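## Task

The left gripper starts out holding a hanger. Put that hanger on the rail so it hangs there from its hook. Any other hanger already on the rail must still be on it when you finish. The rack is loose on the table: do not move it, and if it tilts beyond a slight amount the scene stops immediately as a failure. The hanger must stay in place by itself; it does not count if only the robot is holding it. At the end, open the gripper and pull the arm away.

## Robot and tools

Robot and frames. There are two arms, left_arm and right_arm, each ending in a two-finger parallel gripper. The scene frame has its origin on the table top midway between the arms. +x points out over the table, +z points up, and left_arm sits on the +y side. The names left and right refer to the arms, not to image sides. The base of left_arm is at (+0.049, +0.308, 0) m and the base of right_arm is at (+0.019, -0.330, 0) m. Each base is turned slightly about z. In every gripper's own frame the fingers point along +z and close along y. The reported end_effector_position is the point between the finger pads, roughly 1 cm short of the fingertips. The joints are waist, shoulder, elbow, wrist pitch, wrist yaw and wrist roll, plus the fingers. Their ranges in rad: -2.618..3.054, 0..3.142, 0..3.142, -1.571..1.571, -1.571..1.571, -2.094..2.094. An elbow cannot fully straighten.

execute_actions(actions). actions is a list of actions. Each action is a table of up to 15 rows, and each row is applied for one control step of 1/30 s. If a table has fewer than 15 rows, its last row repeats until 15 steps have run. A row is a single flat list for both arms: 14 numbers in [-1, 1], left_arm first and then right_arm, each as dx, dy, dz, rx, ry, rz, opening. dx..rz are offsets, not poses. They are measured in that gripper's own axes from its measured pose at the start of the action; for the first action of a call, the start is the pose last reported in this scene. Every row counts from that same start, not from the previous row. The scale is 1.0 = 0.6 m for translation or 180 degrees for rotation. rx, ry, rz form one rotation vector. opening is absolute: +1 is fully open (0.094 m) and -1 is closed. Optionally a row can carry 12 more numbers in 0..1 after the 14. These are joint stiffness multipliers on the position gain, left_arm's six then right_arm's six, in Joint positions order. They stay in effect until replaced. On each step the commanded pose is clipped to within 70 mm and 16 degrees of the measured pose, so a distant pose takes more than one action. After an action, an arm only continues as far as its last clipped pose, so send the remainder next time. An empty list simply returns the current state and images.

move(target, speed, blocking). target is one 14-number row laid out as above: per-arm gripper-frame offsets from the pose in the latest result that showed one, plus absolute openings. Each gripper follows a straight path toward its target, and all paths finish together within 0.5 to 10 s; a path still unfinished at 10 s stops short. Rotation takes the shorter direction. speed is in m/s, from 0.002 to 0.5, default 0.25, and turning is capped at twice that value in rad/s. Openings are sent when the move begins. Paths ignore obstacles and the other arm. Grippers lag and can overshoot speed, especially with the arm near full extension. Faster contact, or a target set deeper past a contact, means a harder hit. With blocking=false you get a result after 0.5 s; then use wait or stop before sending further actions or moves. The move: line reports the ending (done, off_target, moving, held, fault) and any limits (paced = pose clipped; held = a check blocked some steps, possibly followed by a fast catch-up), along with each gripper's distance to its target.

wait(seconds) runs 0 to 10 s with each arm holding its last command. It returns early when a running move ends. stop() brakes a running move, which needs room to do so; the fingers keep moving. zoom_image(camera, region) gives a closer view of [x0, y0, x1, y1] in pixels of that camera's latest image, at most 504 by 504. read_manual(section) returns licence text only. finished_scene(scene) ends the current scene, given its number, and reports success; it cannot be undone.

Cameras, all 504x504: cam_head_left, cam_head_right, cam_high, cam_low (pinhole with radial distortion), and cam_left_wrist and cam_right_wrist (fisheye, on the hands). Calibration with K, distortion and T_world_to_cam was supplied and may be off by a few degrees and millimetres.

Results. The state line gives each gripper's position in m and quat_wxyz in the scene frame. The printed position can be off, more so at long reach. Hand target lines show where the controller is now driving each gripper. grip_measured is the finger opening on the command scale; the last Joint positions value per arm is the opening in metres. To hold an object, command about 0.03 below grip_measured, or less for a lighter grip. Joint torques have offsets and noise. Action results list step positions, and HELD marks steps that were held back. A pose unreachable line means the clearance check altered that arm's command. FAULT lines mean an arm stopped. MOTOR HOT appears from 75 °C; at 90 °C the arm halts for 10 s, and at 100 °C it goes limp and drops.

Practical points. Arms tend to settle a centimetre or more below target, and repeated zero offsets let them sink further. To hold an arm still, first send the offset back to its desired pose, then zeros, and aim higher if it still sags. Keep the gripper closed on the hanger until its hook sits over the rail, lower it gently, then open and withdraw. Never push, bump or lean on the loose rack, never knock other hangers off, and never drop anything or push it off the table. Keep the arms from striking or pressing each other. Loose objects may occasionally be nudged by outside pushes. Smooth, quick, low-effort motion is preferred.

Each tool is called by a JSON object that holds its "name" and its "arguments", one argument or row to a line.

## Session

{"name": "execute_actions", "arguments": {
  "actions": []
}}

Scene clock: 0.00 s.
left_arm: end_effector_position=(+0.3270, -0.0713, +0.3892) grip_measured=-0.847 end_effector_quat_wxyz=(+0.527, +0.198, +0.814, -0.143) | right_arm: end_effector_position=(+0.4011, -0.2789, +0.4067) grip_measured=+1.000 end_effector_quat_wxyz=(+0.702, -0.049, +0.708, +0.050)
Joint positions: left_arm=[-1.347  1.657  1.882 -0.73  -0.584 -0.322  0.007] | right_arm=[ 0.007  1.064  1.061 -0.006 -0.016  0.002  0.094]
Joint velocities: left_arm=[-0.022 -0.002 -0.012 -0.022 -0.081  0.081  0.   ] | right_arm=[-0.022  0.007 -0.007  0.007  0.037  0.037  0.   ]
Joint torques (N m, as the arm reports them, + toward a larger angle): no reading
Hand target (left_arm): +0.326, -0.068, +0.403; +0.538, +0.188, +0.807, -0.153
Hand target (right_arm): +0.398, -0.279, +0.414; +0.709, -0.048, +0.702, +0.051
Joint stiffness scale: left_arm=[1. 1. 1. 1. 1. 1.] | right_arm=[1. 1. 1. 1. 1. 1.]

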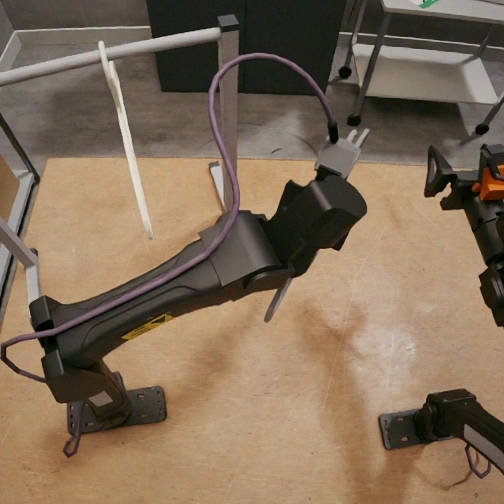

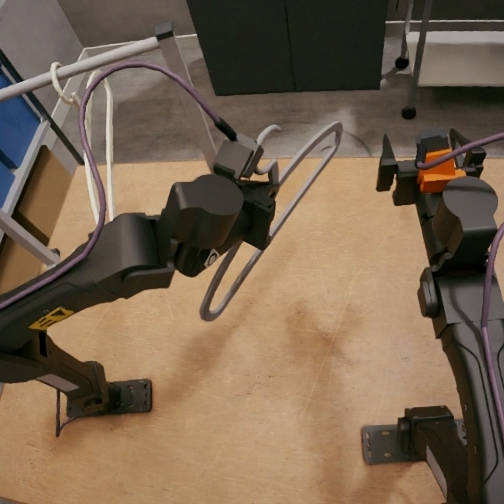

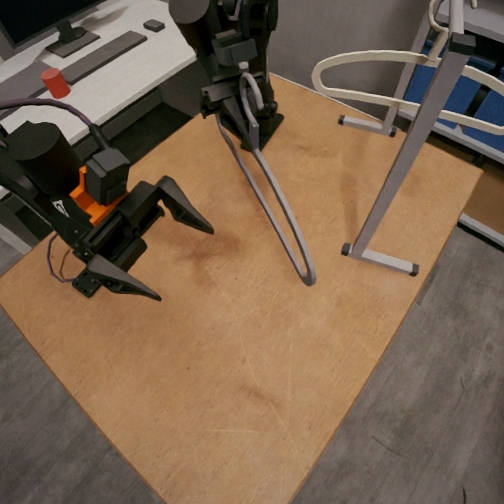

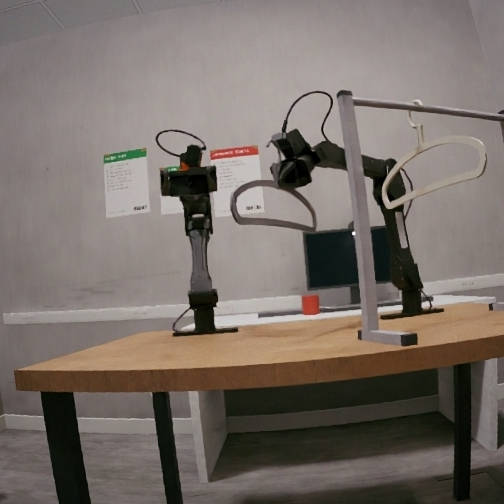

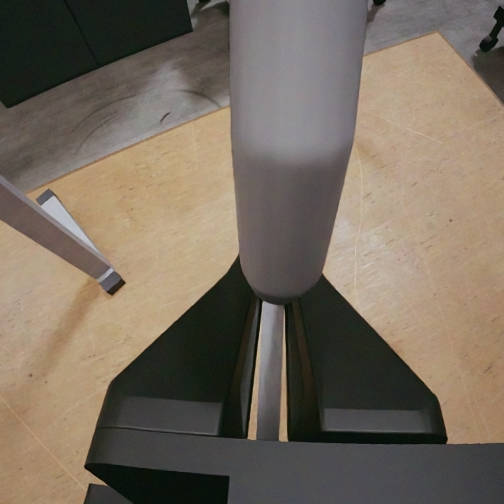

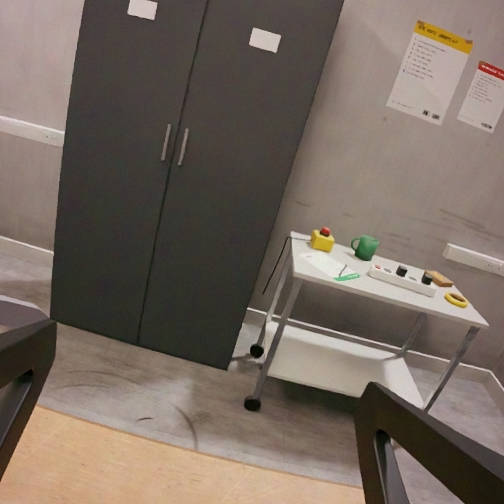

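{"name": "zoom_image", "arguments": {
  "camera": "cam_low",
  "region": [220, 70, 504, 250]
}}

{"name": "zoom_image", "arguments": {
  "camera": "cam_high",
  "region": [160, 0, 504, 300]
}}

{"name": "zoom_image", "arguments": {
  "camera": "cam_head_right",
  "region": [150, 90, 370, 330]
}}

{"name": "zoom_image", "arguments": {
  "camera": "cam_head_left",
  "region": [0, 0, 260, 260]
}}

Region (220, 70, 504, 250) of cam_low's 504x504 image, scaled by 1.775, with more detail than that image has; it fills the top 319 rows of this view, and the rest is white.

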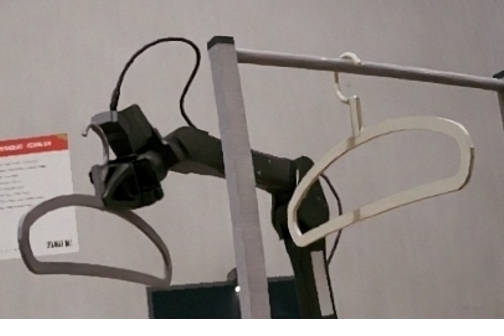

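Region (160, 0, 504, 300) of cam_high's 504x504 image, scaled by 1.465, with more detail than that image has; it fills the top 440 rows of this view, and the rest is white.

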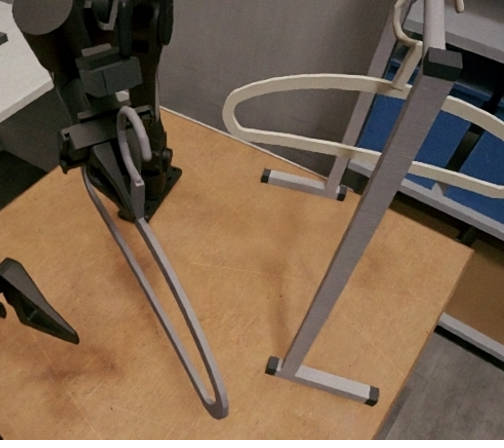

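Region (150, 90, 370, 330) of cam_head_right's 504x504 image, scaled by 2.100, with more detail than that image has; it fills the left 462 columns of this view, and the rest is white.

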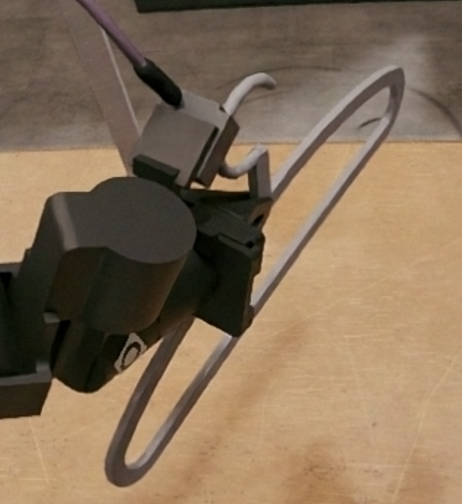

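Region (0, 0, 260, 260) of cam_head_left's 504x504 image, scaled by 1.938, with more detail than that image has.

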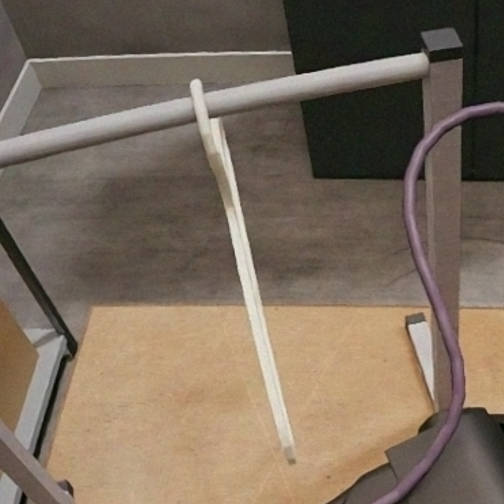

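{"name": "zoom_image", "arguments": {
  "camera": "cam_low",
  "region": [225, 115, 325, 235]
}}

{"name": "zoom_image", "arguments": {
  "camera": "cam_low",
  "region": [375, 90, 495, 215]
}}

{"name": "zoom_image", "arguments": {
  "camera": "cam_high",
  "region": [190, 40, 300, 170]
}}

{"name": "zoom_image", "arguments": {
  "camera": "cam_head_right",
  "region": [0, 10, 200, 160]
}}

Region (225, 115, 325, 235) of cam_low's 504x504 image, scaled by 4.200, with more detail than that image has.

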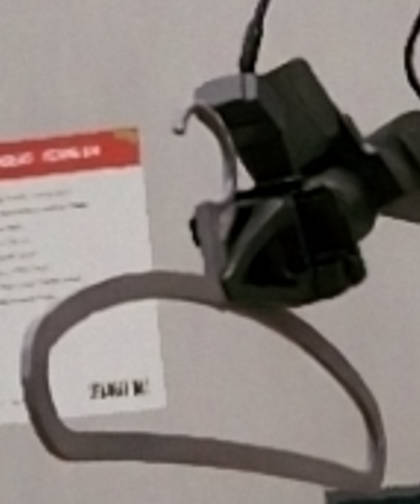

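Region (375, 90, 495, 215) of cam_low's 504x504 image, scaled by 4.032, with more detail than that image has; it fills the left 484 columns of this view, and the rest is white.

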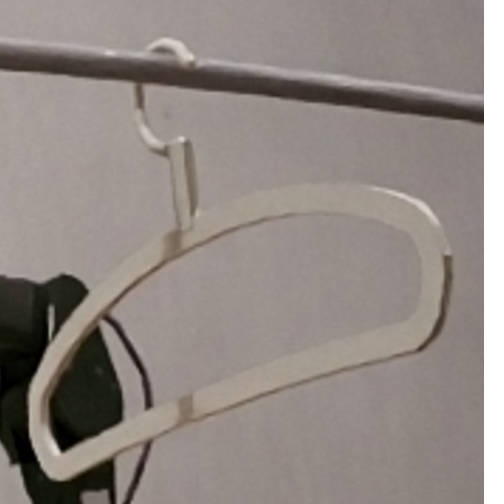

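Region (190, 40, 300, 170) of cam_high's 504x504 image, scaled by 3.877, with more detail than that image has; it fills the left 426 columns of this view, and the rest is white.

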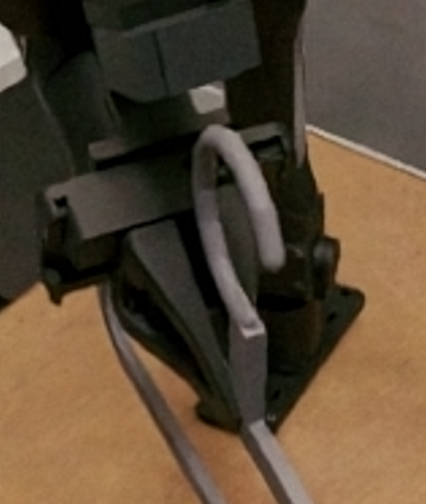

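Region (0, 10, 200, 160) of cam_head_right's 504x504 image, scaled by 2.520, with more detail than that image has; it fills the top 378 rows of this view, and the rest is white.

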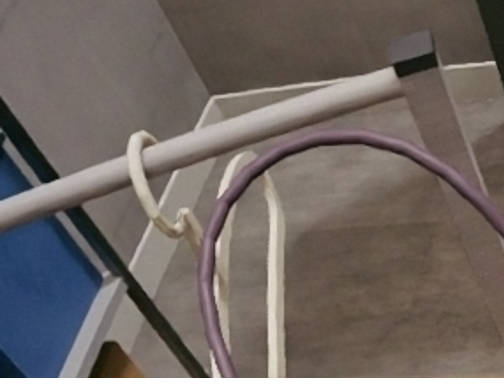

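{"name": "move", "arguments": {
  "target": [0.0406,0.2406,-0.2836,-0.094,-0.03,-0.0415,-0.88,-0.012,0,0,0,0,0,1],
  "speed": 0.12
}}

Scene clock: 122.47 s.
left_arm: end_effector_position=(+0.2523, +0.1273, +0.4204) grip_measured=-0.861 end_effector_quat_wxyz=(+0.564, +0.076, +0.820, -0.055) | right_arm: end_effector_position=(+0.4006, -0.2790, +0.4084) grip_measured=+1.000 end_effector_quat_wxyz=(+0.702, -0.049, +0.709, +0.050)
Joint positions: left_arm=[-1.511  1.164  1.662 -1.224 -1.003 -0.647  0.007] | right_arm=[ 0.007  1.064  1.07  -0.016 -0.016  0.002  0.094]
Joint velocities: left_arm=[ 0.007 -0.002 -0.017 -0.081 -0.022 -0.125  0.   ] | right_arm=[-0.022 -0.002  0.002 -0.051  0.037 -0.125  0.   ]
Joint torques (N m, as the arm reports them, + toward a larger angle): left_arm=[-0.73 -2.97  8.48  1.25 -0.74 -0.08] | right_arm=[ 0.   -2.09 10.49  1.82 -0.01 -0.02]
Hand target (left_arm): +0.251, +0.136, +0.434; +0.577, +0.058, +0.812, -0.066
Hand target (right_arm): +0.401, -0.279, +0.414; +0.702, -0.049, +0.708, +0.050
Off the commanded pose (left_arm): 0.014 m, 3 deg.
Off the commanded pose (right_arm): 0.006 m, 0 deg.
Joint stiffness scale: left_arm=[1. 1. 1. 1. 1. 1.] | right_arm=[1. 1. 1. 1. 1. 1.]
move: off_target (left_arm)
camera_calibration (this result's frames):
cam_left_wrist: T_world_to_cam=[[-0.130064, -0.99142, -0.0130574, 0.167805], [-0.907471, 0.124336, -0.401294, 0.385548], [0.399474, -0.0403445, -0.915856, 0.410918], [0, 0, 0, 1]] pos_world=[0.207548, 0.135007, 0.533251]
cam_right_wrist: T_world_to_cam=[[0.0793033, -0.959603, 0.26995, -0.425003], [-0.365227, -0.279942, -0.88783, 0.47026], [0.927535, -0.0281851, -0.372673, -0.119404], [0, 0, 0, 1]] pos_world=[0.316207, -0.279554, 0.487741]

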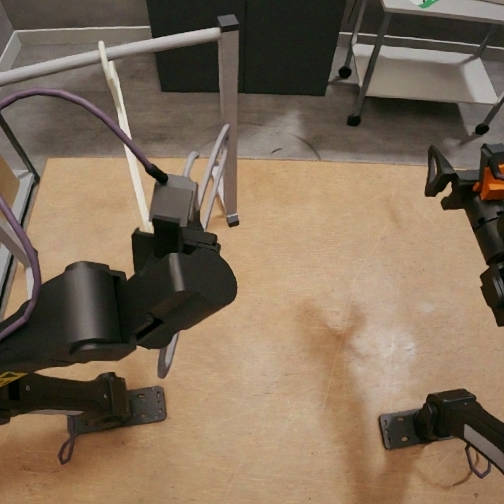

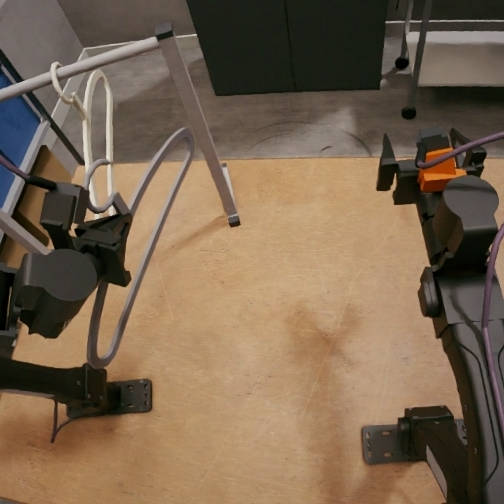

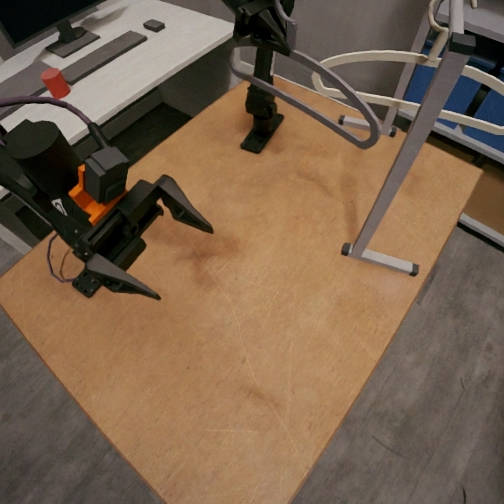

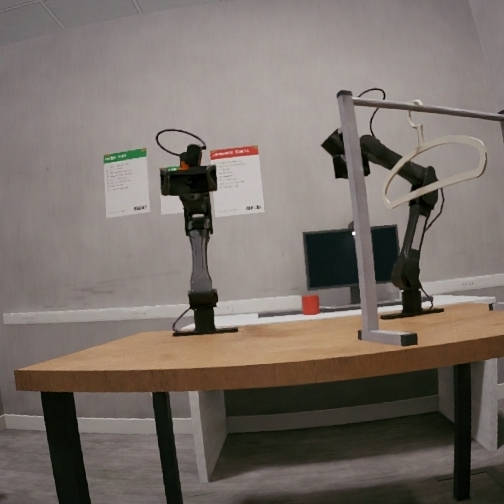

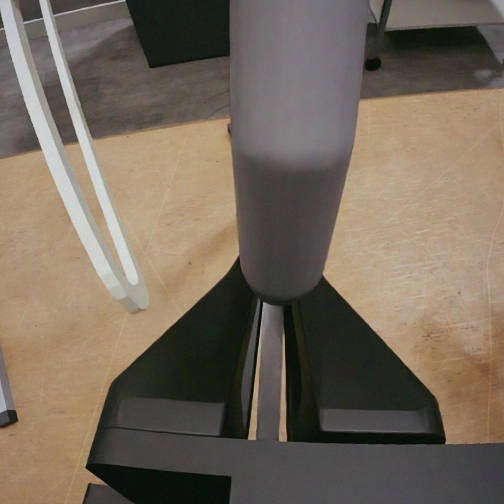

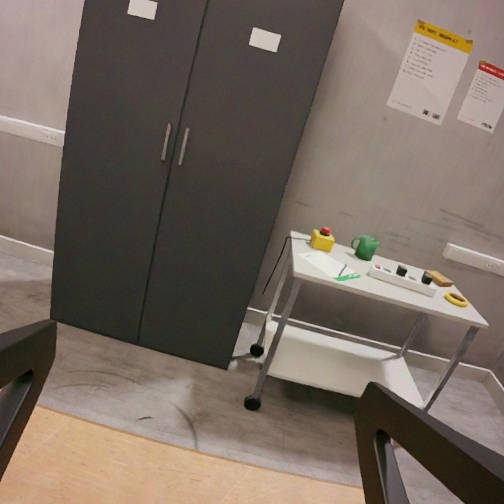

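{"name": "move", "arguments": {
  "target": [-0.0572,0.0248,0.042,-0.0714,-0.0337,-0.023,-0.89,-0.033,0.262,0.037,-0.3556,0,0,1],
  "speed": 0.3
}}

Scene clock: 154.03 s.
left_arm: end_effector_position=(+0.2858, +0.1309, +0.4278) grip_measured=-0.861 end_effector_quat_wxyz=(+0.596, +0.009, +0.803, +0.022) | right_arm: end_effector_position=(+0.4039, -0.1268, +0.4189) grip_measured=+1.000 end_effector_quat_wxyz=(+0.564, -0.403, +0.588, +0.417)
Joint positions: left_arm=[-1.421  1.28   1.708 -1.191 -1.139 -0.666  0.007] | right_arm=[-0.013  1.53   1.457  0.036 -1.133  0.002  0.094]
Joint velocities: left_arm=[-0.007  0.017 -0.017  0.022 -0.037 -0.095  0.   ] | right_arm=[ 0.002 -0.012  0.007  0.022 -0.11  -0.007  0.   ]
Joint torques (N m, as the arm reports them, + toward a larger angle): left_arm=[ 0.86 -2.31  9.75  1.36 -0.83 -0.07] | right_arm=[ 0.83 -6.23 10.03  1.69 -0.12 -0.02]
Hand target (left_arm): +0.289, +0.136, +0.443; +0.611, -0.020, +0.792, +0.013
Hand target (right_arm): +0.401, -0.122, +0.427; +0.568, -0.413, +0.576, +0.418
Off the commanded pose (left_arm): 0.017 m, 4 deg.
Off the commanded pose (right_arm): 0.012 m, 2 deg.
Joint stiffness scale: left_arm=[1. 1. 1. 1. 1. 1.] | right_arm=[1. 1. 1. 1. 1. 1.]
move: off_target (left_arm, right_arm)
camera_calibration (this result's frames):
cam_left_wrist: T_world_to_cam=[[0.0695264, -0.995859, -0.058573, 0.138893], [-0.883297, -0.0341671, -0.467567, 0.460655], [0.46363, 0.0842457, -0.882015, 0.355276], [0, 0, 0, 1]] pos_world=[0.232522, 0.124127, 0.536882]
cam_right_wrist: T_world_to_cam=[[0.898445, -0.369095, 0.237836, -0.524609], [0.0523855, -0.447688, -0.892654, 0.335453], [0.435951, 0.814459, -0.382888, 0.195433], [0, 0, 0, 1]] pos_world=[0.36856, -0.202625, 0.499043]

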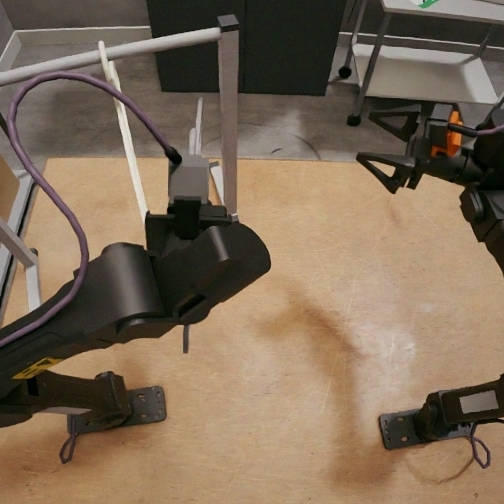

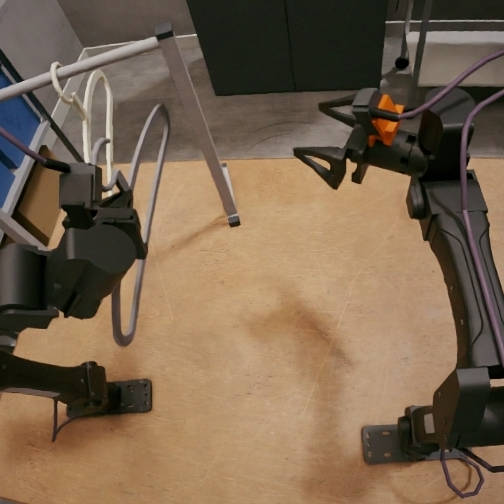

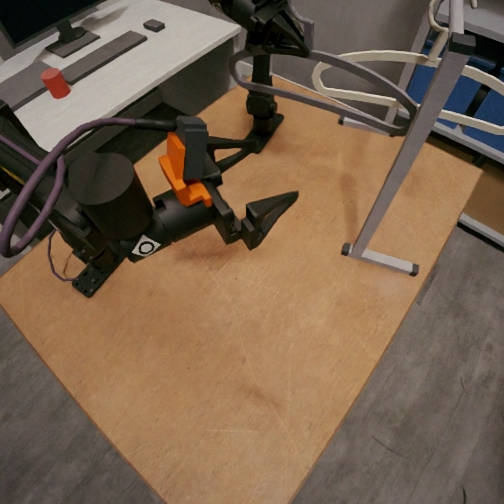

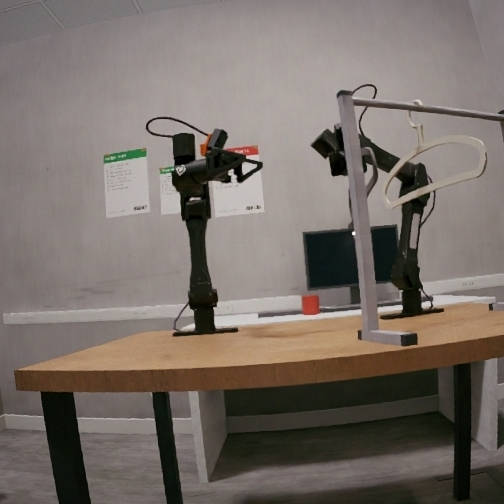

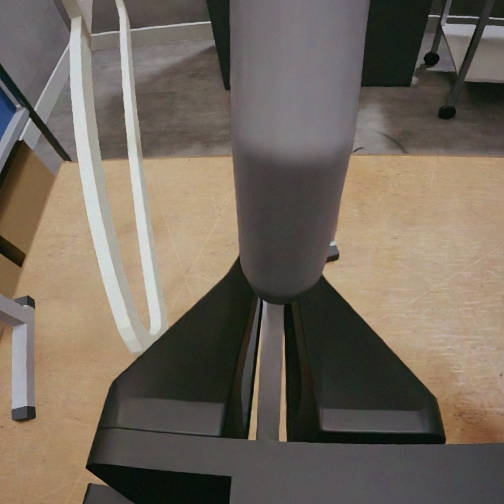

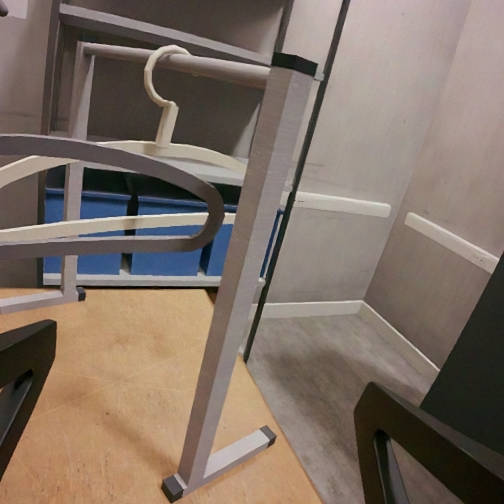

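{"name": "move", "arguments": {
  "target": [-0.1366,0.052,0.2172,-0.0372,-0.0258,-0.0287,-0.89,-0.013,0,0,0,0,0,1],
  "speed": 0.12
}}

Scene clock: 184.50 s.
left_arm: end_effector_position=(+0.4308, +0.1569, +0.4495) grip_measured=-0.861 end_effector_quat_wxyz=(+0.611, -0.043, +0.788, +0.058) | right_arm: end_effector_position=(+0.4030, -0.1268, +0.4231) grip_measured=+1.000 end_effector_quat_wxyz=(+0.566, -0.404, +0.586, +0.417)
Joint positions: left_arm=[-0.896  1.488  1.822 -0.703 -0.814 -0.233  0.007] | right_arm=[-0.013  1.53   1.47   0.029 -1.135  0.002  0.094]
Joint velocities: left_arm=[-0.002 -0.017  0.012  0.051  0.007 -0.007  0.001] | right_arm=[-0.002  0.012  0.032  0.007 -0.022  0.007  0.   ]
Joint torques (N m, as the arm reports them, + toward a larger angle): left_arm=[ 0.71 -5.61 10.76  1.86 -0.23  0.09] | right_arm=[-0.08 -6.16 10.17  1.34  0.    0.  ]
Hand target (left_arm): +0.431, +0.161, +0.471; +0.632, -0.059, +0.772, +0.044
Hand target (right_arm): +0.404, -0.127, +0.427; +0.564, -0.402, +0.588, +0.417
Off the commanded pose (left_arm): 0.021 m, 4 deg.
Off the commanded pose (right_arm): 0.004 m, 0 deg.
Joint stiffness scale: left_arm=[1. 1. 1. 1. 1. 1.] | right_arm=[1. 1. 1. 1. 1. 1.]
move: off_target (left_arm)
camera_calibration (this result's frames):
cam_left_wrist: T_world_to_cam=[[0.196666, -0.97922, -0.0494973, 0.0945072], [-0.850302, -0.145203, -0.505867, 0.620247], [0.488168, 0.141574, -0.86119, 0.276089], [0, 0, 0, 1]] pos_world=[0.374033, 0.143518, 0.556206]
cam_right_wrist: T_world_to_cam=[[0.897737, -0.367222, 0.243345, -0.526561], [0.0591591, -0.446891, -0.89263, 0.336628], [0.436542, 0.815743, -0.379466, 0.195845], [0, 0, 0, 1]] pos_world=[0.367304, -0.202688, 0.502937]

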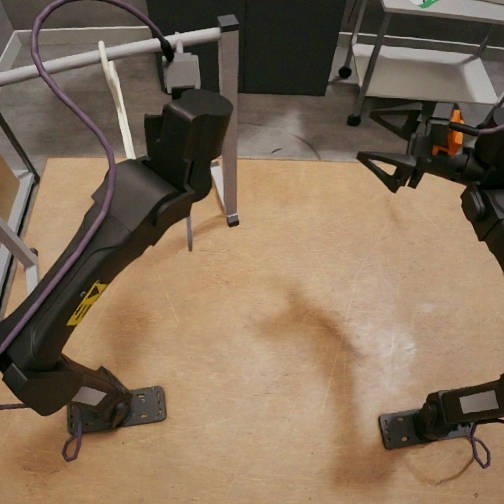

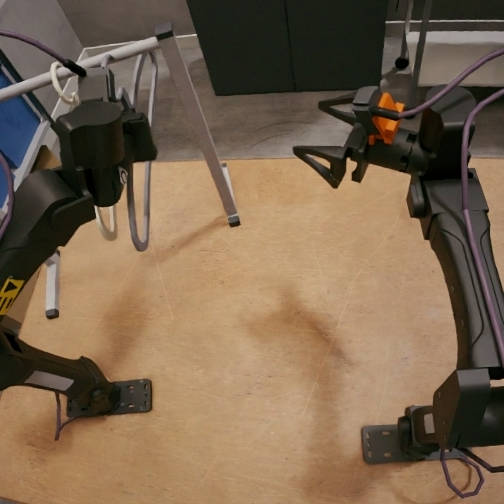

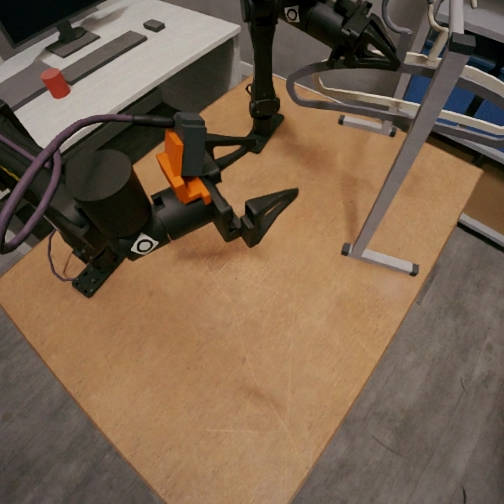

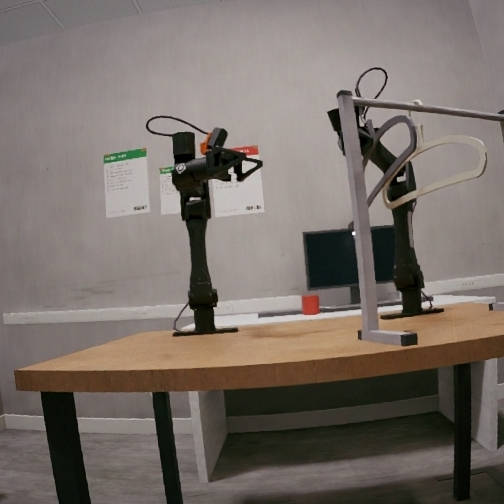

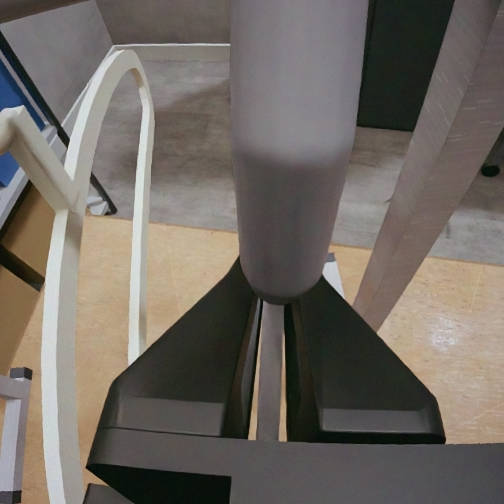

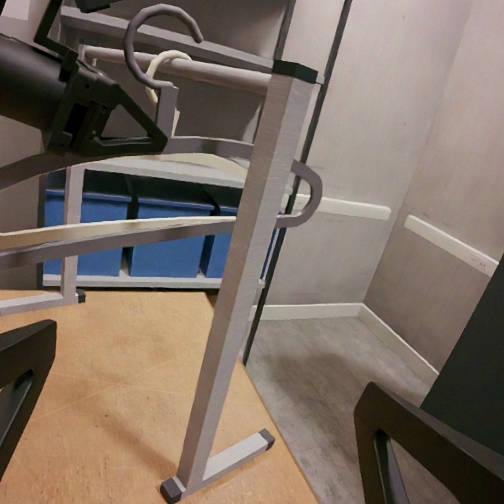

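{"name": "zoom_image", "arguments": {
  "camera": "cam_right_wrist",
  "region": [110, 0, 330, 170]
}}

Region (110, 0, 330, 170) of cam_right_wrist's 504x504 image, scaled by 2.291, with more detail than that image has; it fills the top 389 rows of this view, and the rest is white.

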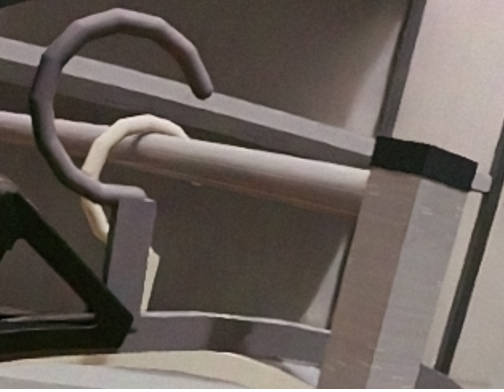

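{"name": "move", "arguments": {
  "target": [-0.0453,0.0082,0.0308,0.0008,-0.0158,-0.027,-0.89,-0.006,0,0,0,0,0,1],
  "speed": 0.05
}}

{"name": "zoom_image", "arguments": {
  "camera": "cam_right_wrist",
  "region": [110, 0, 330, 170]
}}

Scene clock: 227.17 s.
left_arm: end_effector_position=(+0.4522, +0.1607, +0.4493) grip_measured=-0.861 end_effector_quat_wxyz=(+0.611, -0.054, +0.788, +0.050) | right_arm: end_effector_position=(+0.4030, -0.1268, +0.4230) grip_measured=+1.000 end_effector_quat_wxyz=(+0.566, -0.404, +0.586, +0.417)
Joint positions: left_arm=[-0.839  1.536  1.861 -0.674 -0.76  -0.232  0.007] | right_arm=[-0.013  1.53   1.47   0.029 -1.135  0.002  0.094]
Joint velocities: left_arm=[-0.022 -0.012  0.007 -0.007 -0.066 -0.022 -0.001] | right_arm=[-0.007 -0.002 -0.002 -0.022 -0.066 -0.081  0.   ]
Joint torques (N m, as the arm reports them, + toward a larger angle): left_arm=[ 0.78 -5.89 10.77  1.92 -0.2  -0.04] | right_arm=[-0.03 -6.51  9.54  1.46 -0.03 -0.01]
Hand target (left_arm): +0.453, +0.165, +0.471; +0.633, -0.074, +0.770, +0.033
Hand target (right_arm): +0.403, -0.127, +0.427; +0.566, -0.404, +0.585, +0.417
Off the commanded pose (left_arm): 0.023 m, 4 deg.
Off the commanded pose (right_arm): 0.004 m, 0 deg.
Joint stiffness scale: left_arm=[1. 1. 1. 1. 1. 1.] | right_arm=[1. 1. 1. 1. 1. 1.]
move: off_target (left_arm)
camera_calibration (this result's frames):
cam_left_wrist: T_world_to_cam=[[0.20332, -0.978832, -0.0234307, 0.0791815], [-0.847744, -0.164016, -0.50441, 0.64013], [0.48989, 0.12242, -0.863146, 0.268128], [0, 0, 0, 1]] pos_world=[0.395214, 0.149673, 0.556177]
cam_right_wrist: T_world_to_cam=[[0.897829, -0.367212, 0.243019, -0.526444], [0.0588204, -0.446926, -0.892635, 0.336713], [0.436398, 0.815728, -0.379664, 0.195965], [0, 0, 0, 1]] pos_world=[0.367333, -0.202685, 0.502898]

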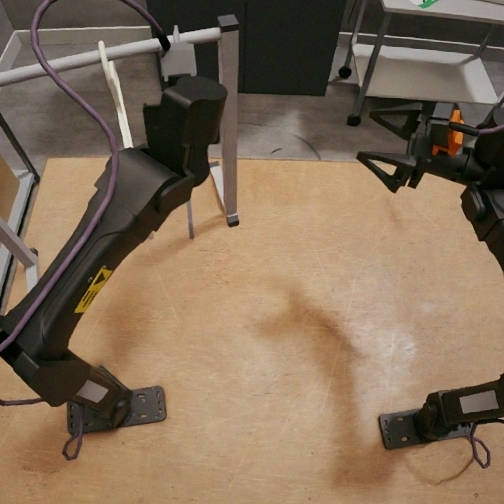

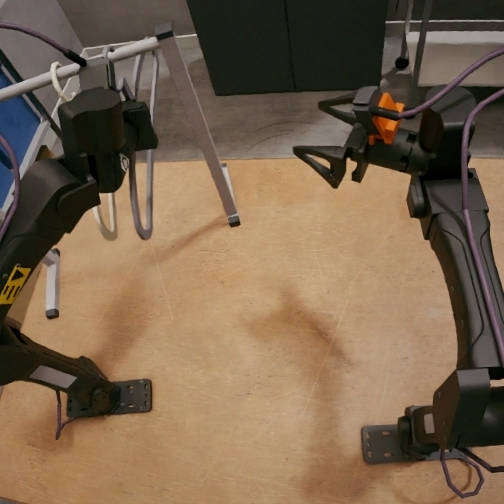

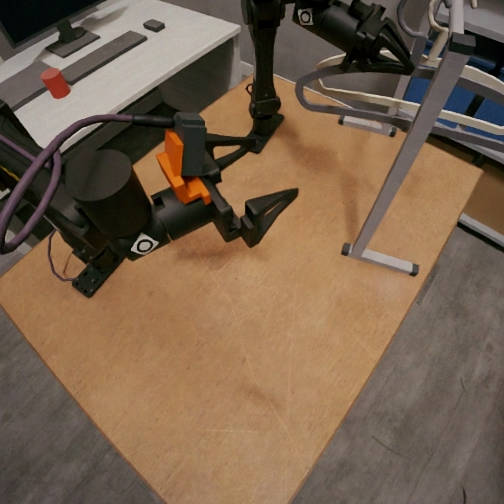

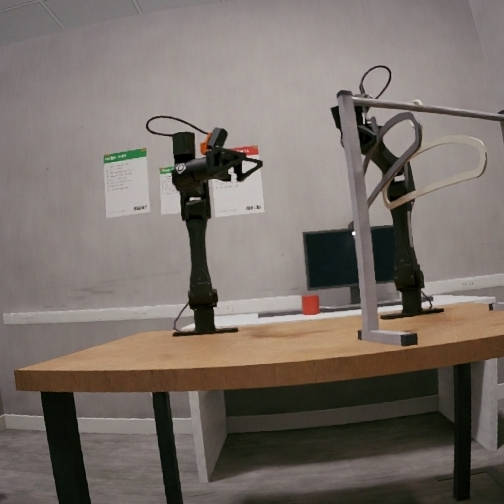

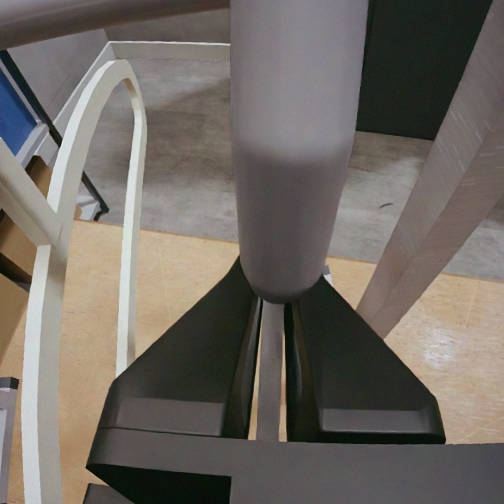

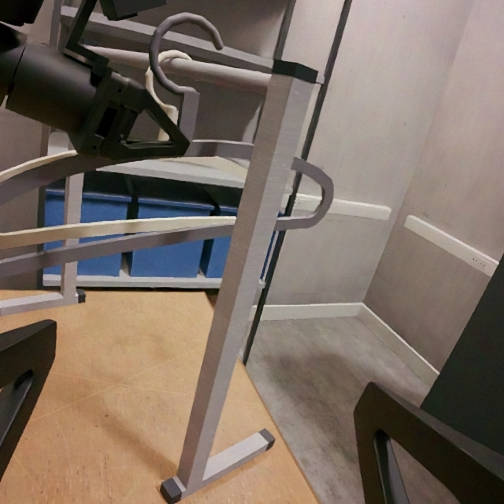

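Region (110, 0, 330, 170) of cam_right_wrist's 504x504 image, scaled by 2.291, with more detail than that image has; it fills the top 389 rows of this view, and the rest is white.

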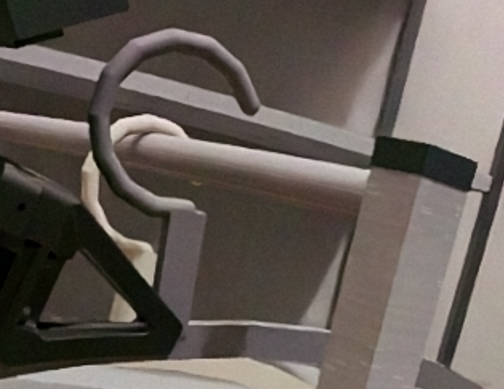

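{"name": "move", "arguments": {
  "target": [-0.0555,0.0067,0.0625,0.001,-0.0168,-0.018,-0.89,-0.006,0,0,0,0,0,1],
  "speed": 0.05
}}

{"name": "zoom_image", "arguments": {
  "camera": "cam_right_wrist",
  "region": [110, 0, 330, 170]
}}

Scene clock: 240.10 s.
left_arm: end_effector_position=(+0.4938, +0.1664, +0.4482) grip_measured=-0.861 end_effector_quat_wxyz=(+0.610, -0.059, +0.789, +0.046) | right_arm: end_effector_position=(+0.4030, -0.1268, +0.4230) grip_measured=+1.000 end_effector_quat_wxyz=(+0.566, -0.404, +0.586, +0.417)
Joint positions: left_arm=[-0.747  1.651  1.971 -0.647 -0.673 -0.209  0.007] | right_arm=[-0.013  1.53   1.47   0.029 -1.135  0.002  0.094]
Joint velocities: left_arm=[-0.002  0.007  0.017 -0.022 -0.037  0.007  0.001] | right_arm=[ 0.007  0.007  0.012 -0.022  0.022  0.051  0.   ]
Joint torques (N m, as the arm reports them, + toward a larger angle): left_arm=[ 0.75 -7.29 10.89  1.95 -0.14  0.08] | right_arm=[-0.01 -6.46  9.58  1.46 -0.03 -0.01]
Hand target (left_arm): +0.494, +0.171, +0.472; +0.634, -0.073, +0.769, +0.033
Hand target (right_arm): +0.403, -0.127, +0.427; +0.566, -0.404, +0.586, +0.417
Off the commanded pose (left_arm): 0.025 m, 4 deg.
Off the commanded pose (right_arm): 0.004 m, 0 deg.
Joint stiffness scale: left_arm=[1. 1. 1. 1. 1. 1.] | right_arm=[1. 1. 1. 1. 1. 1.]
move: off_target (left_arm)
camera_calibration (this result's frames):
cam_left_wrist: T_world_to_cam=[[0.207362, -0.978212, -0.0101616, 0.0682396], [-0.847962, -0.174552, -0.500492, 0.675846], [0.487813, 0.1124, -0.865682, 0.249865], [0, 0, 0, 1]] pos_world=[0.437054, 0.156639, 0.555252]
cam_right_wrist: T_world_to_cam=[[0.897829, -0.367212, 0.243019, -0.526444], [0.0588204, -0.446926, -0.892635, 0.336713], [0.436398, 0.815728, -0.379664, 0.195965], [0, 0, 0, 1]] pos_world=[0.367333, -0.202685, 0.502898]

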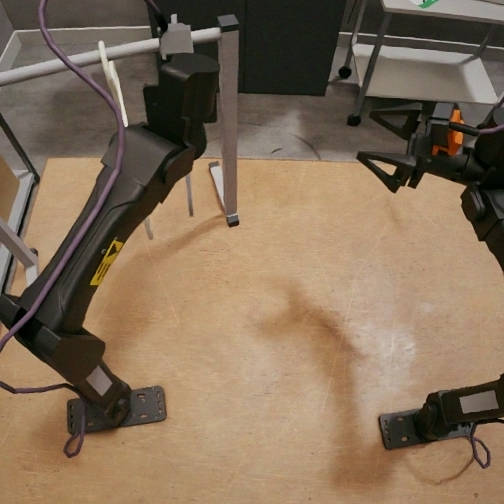

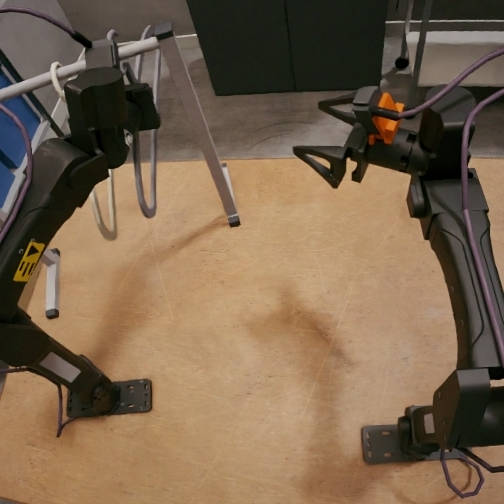

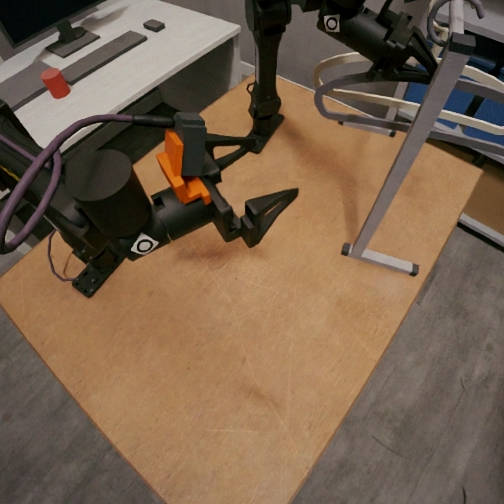

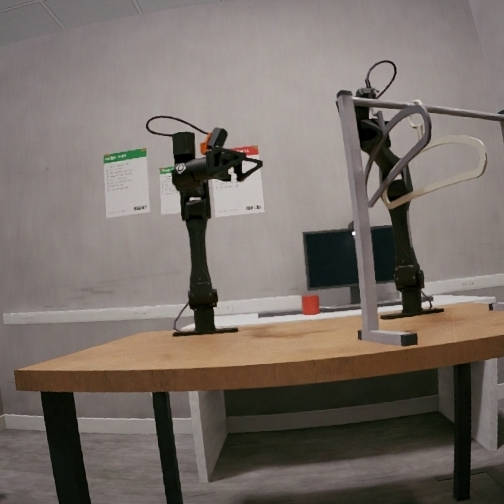

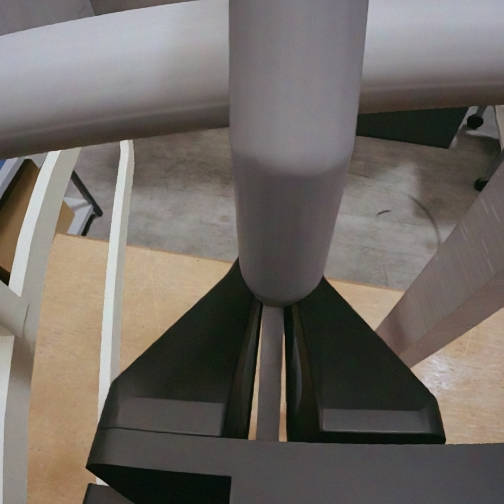

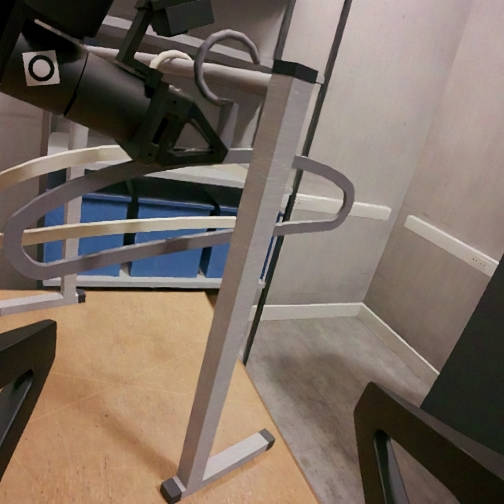

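Region (110, 0, 330, 170) of cam_right_wrist's 504x504 image, scaled by 2.291, with more detail than that image has; it fills the top 389 rows of this view, and the rest is white.

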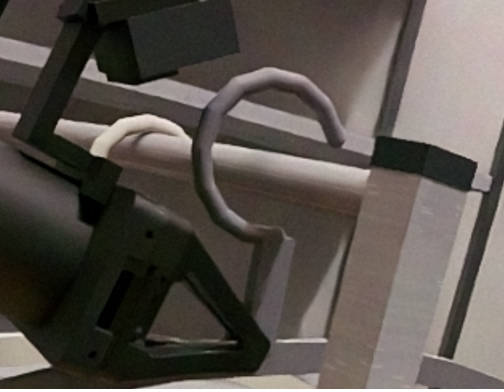

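{"name": "zoom_image", "arguments": {
  "camera": "cam_low",
  "region": [335, 70, 435, 150]
}}

{"name": "zoom_image", "arguments": {
  "camera": "cam_head_right",
  "region": [40, 10, 190, 130]
}}

{"name": "zoom_image", "arguments": {
  "camera": "cam_high",
  "region": [390, 0, 504, 90]
}}

Region (335, 70, 435, 150) of cam_low's 504x504 image, scaled by 5.040, with more detail than that image has; it fills the top 403 rows of this view, and the rest is white.

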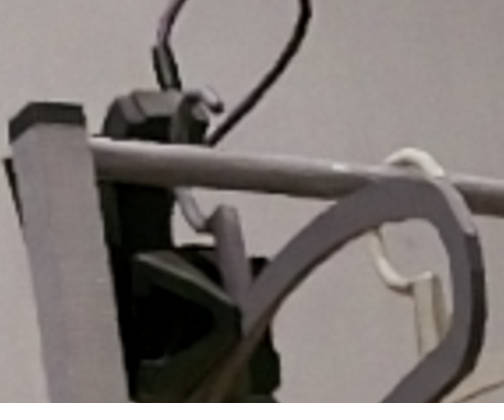

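Region (40, 10, 190, 130) of cam_head_right's 504x504 image, scaled by 3.360, with more detail than that image has; it fills the top 403 rows of this view, and the rest is white.

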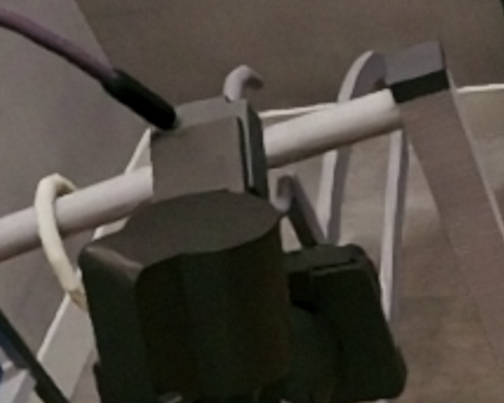

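Region (390, 0, 504, 90) of cam_high's 504x504 image, scaled by 4.421, with more detail than that image has; it fills the top 398 rows of this view, and the rest is white.

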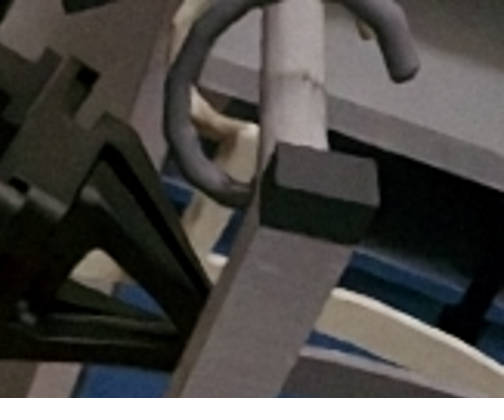

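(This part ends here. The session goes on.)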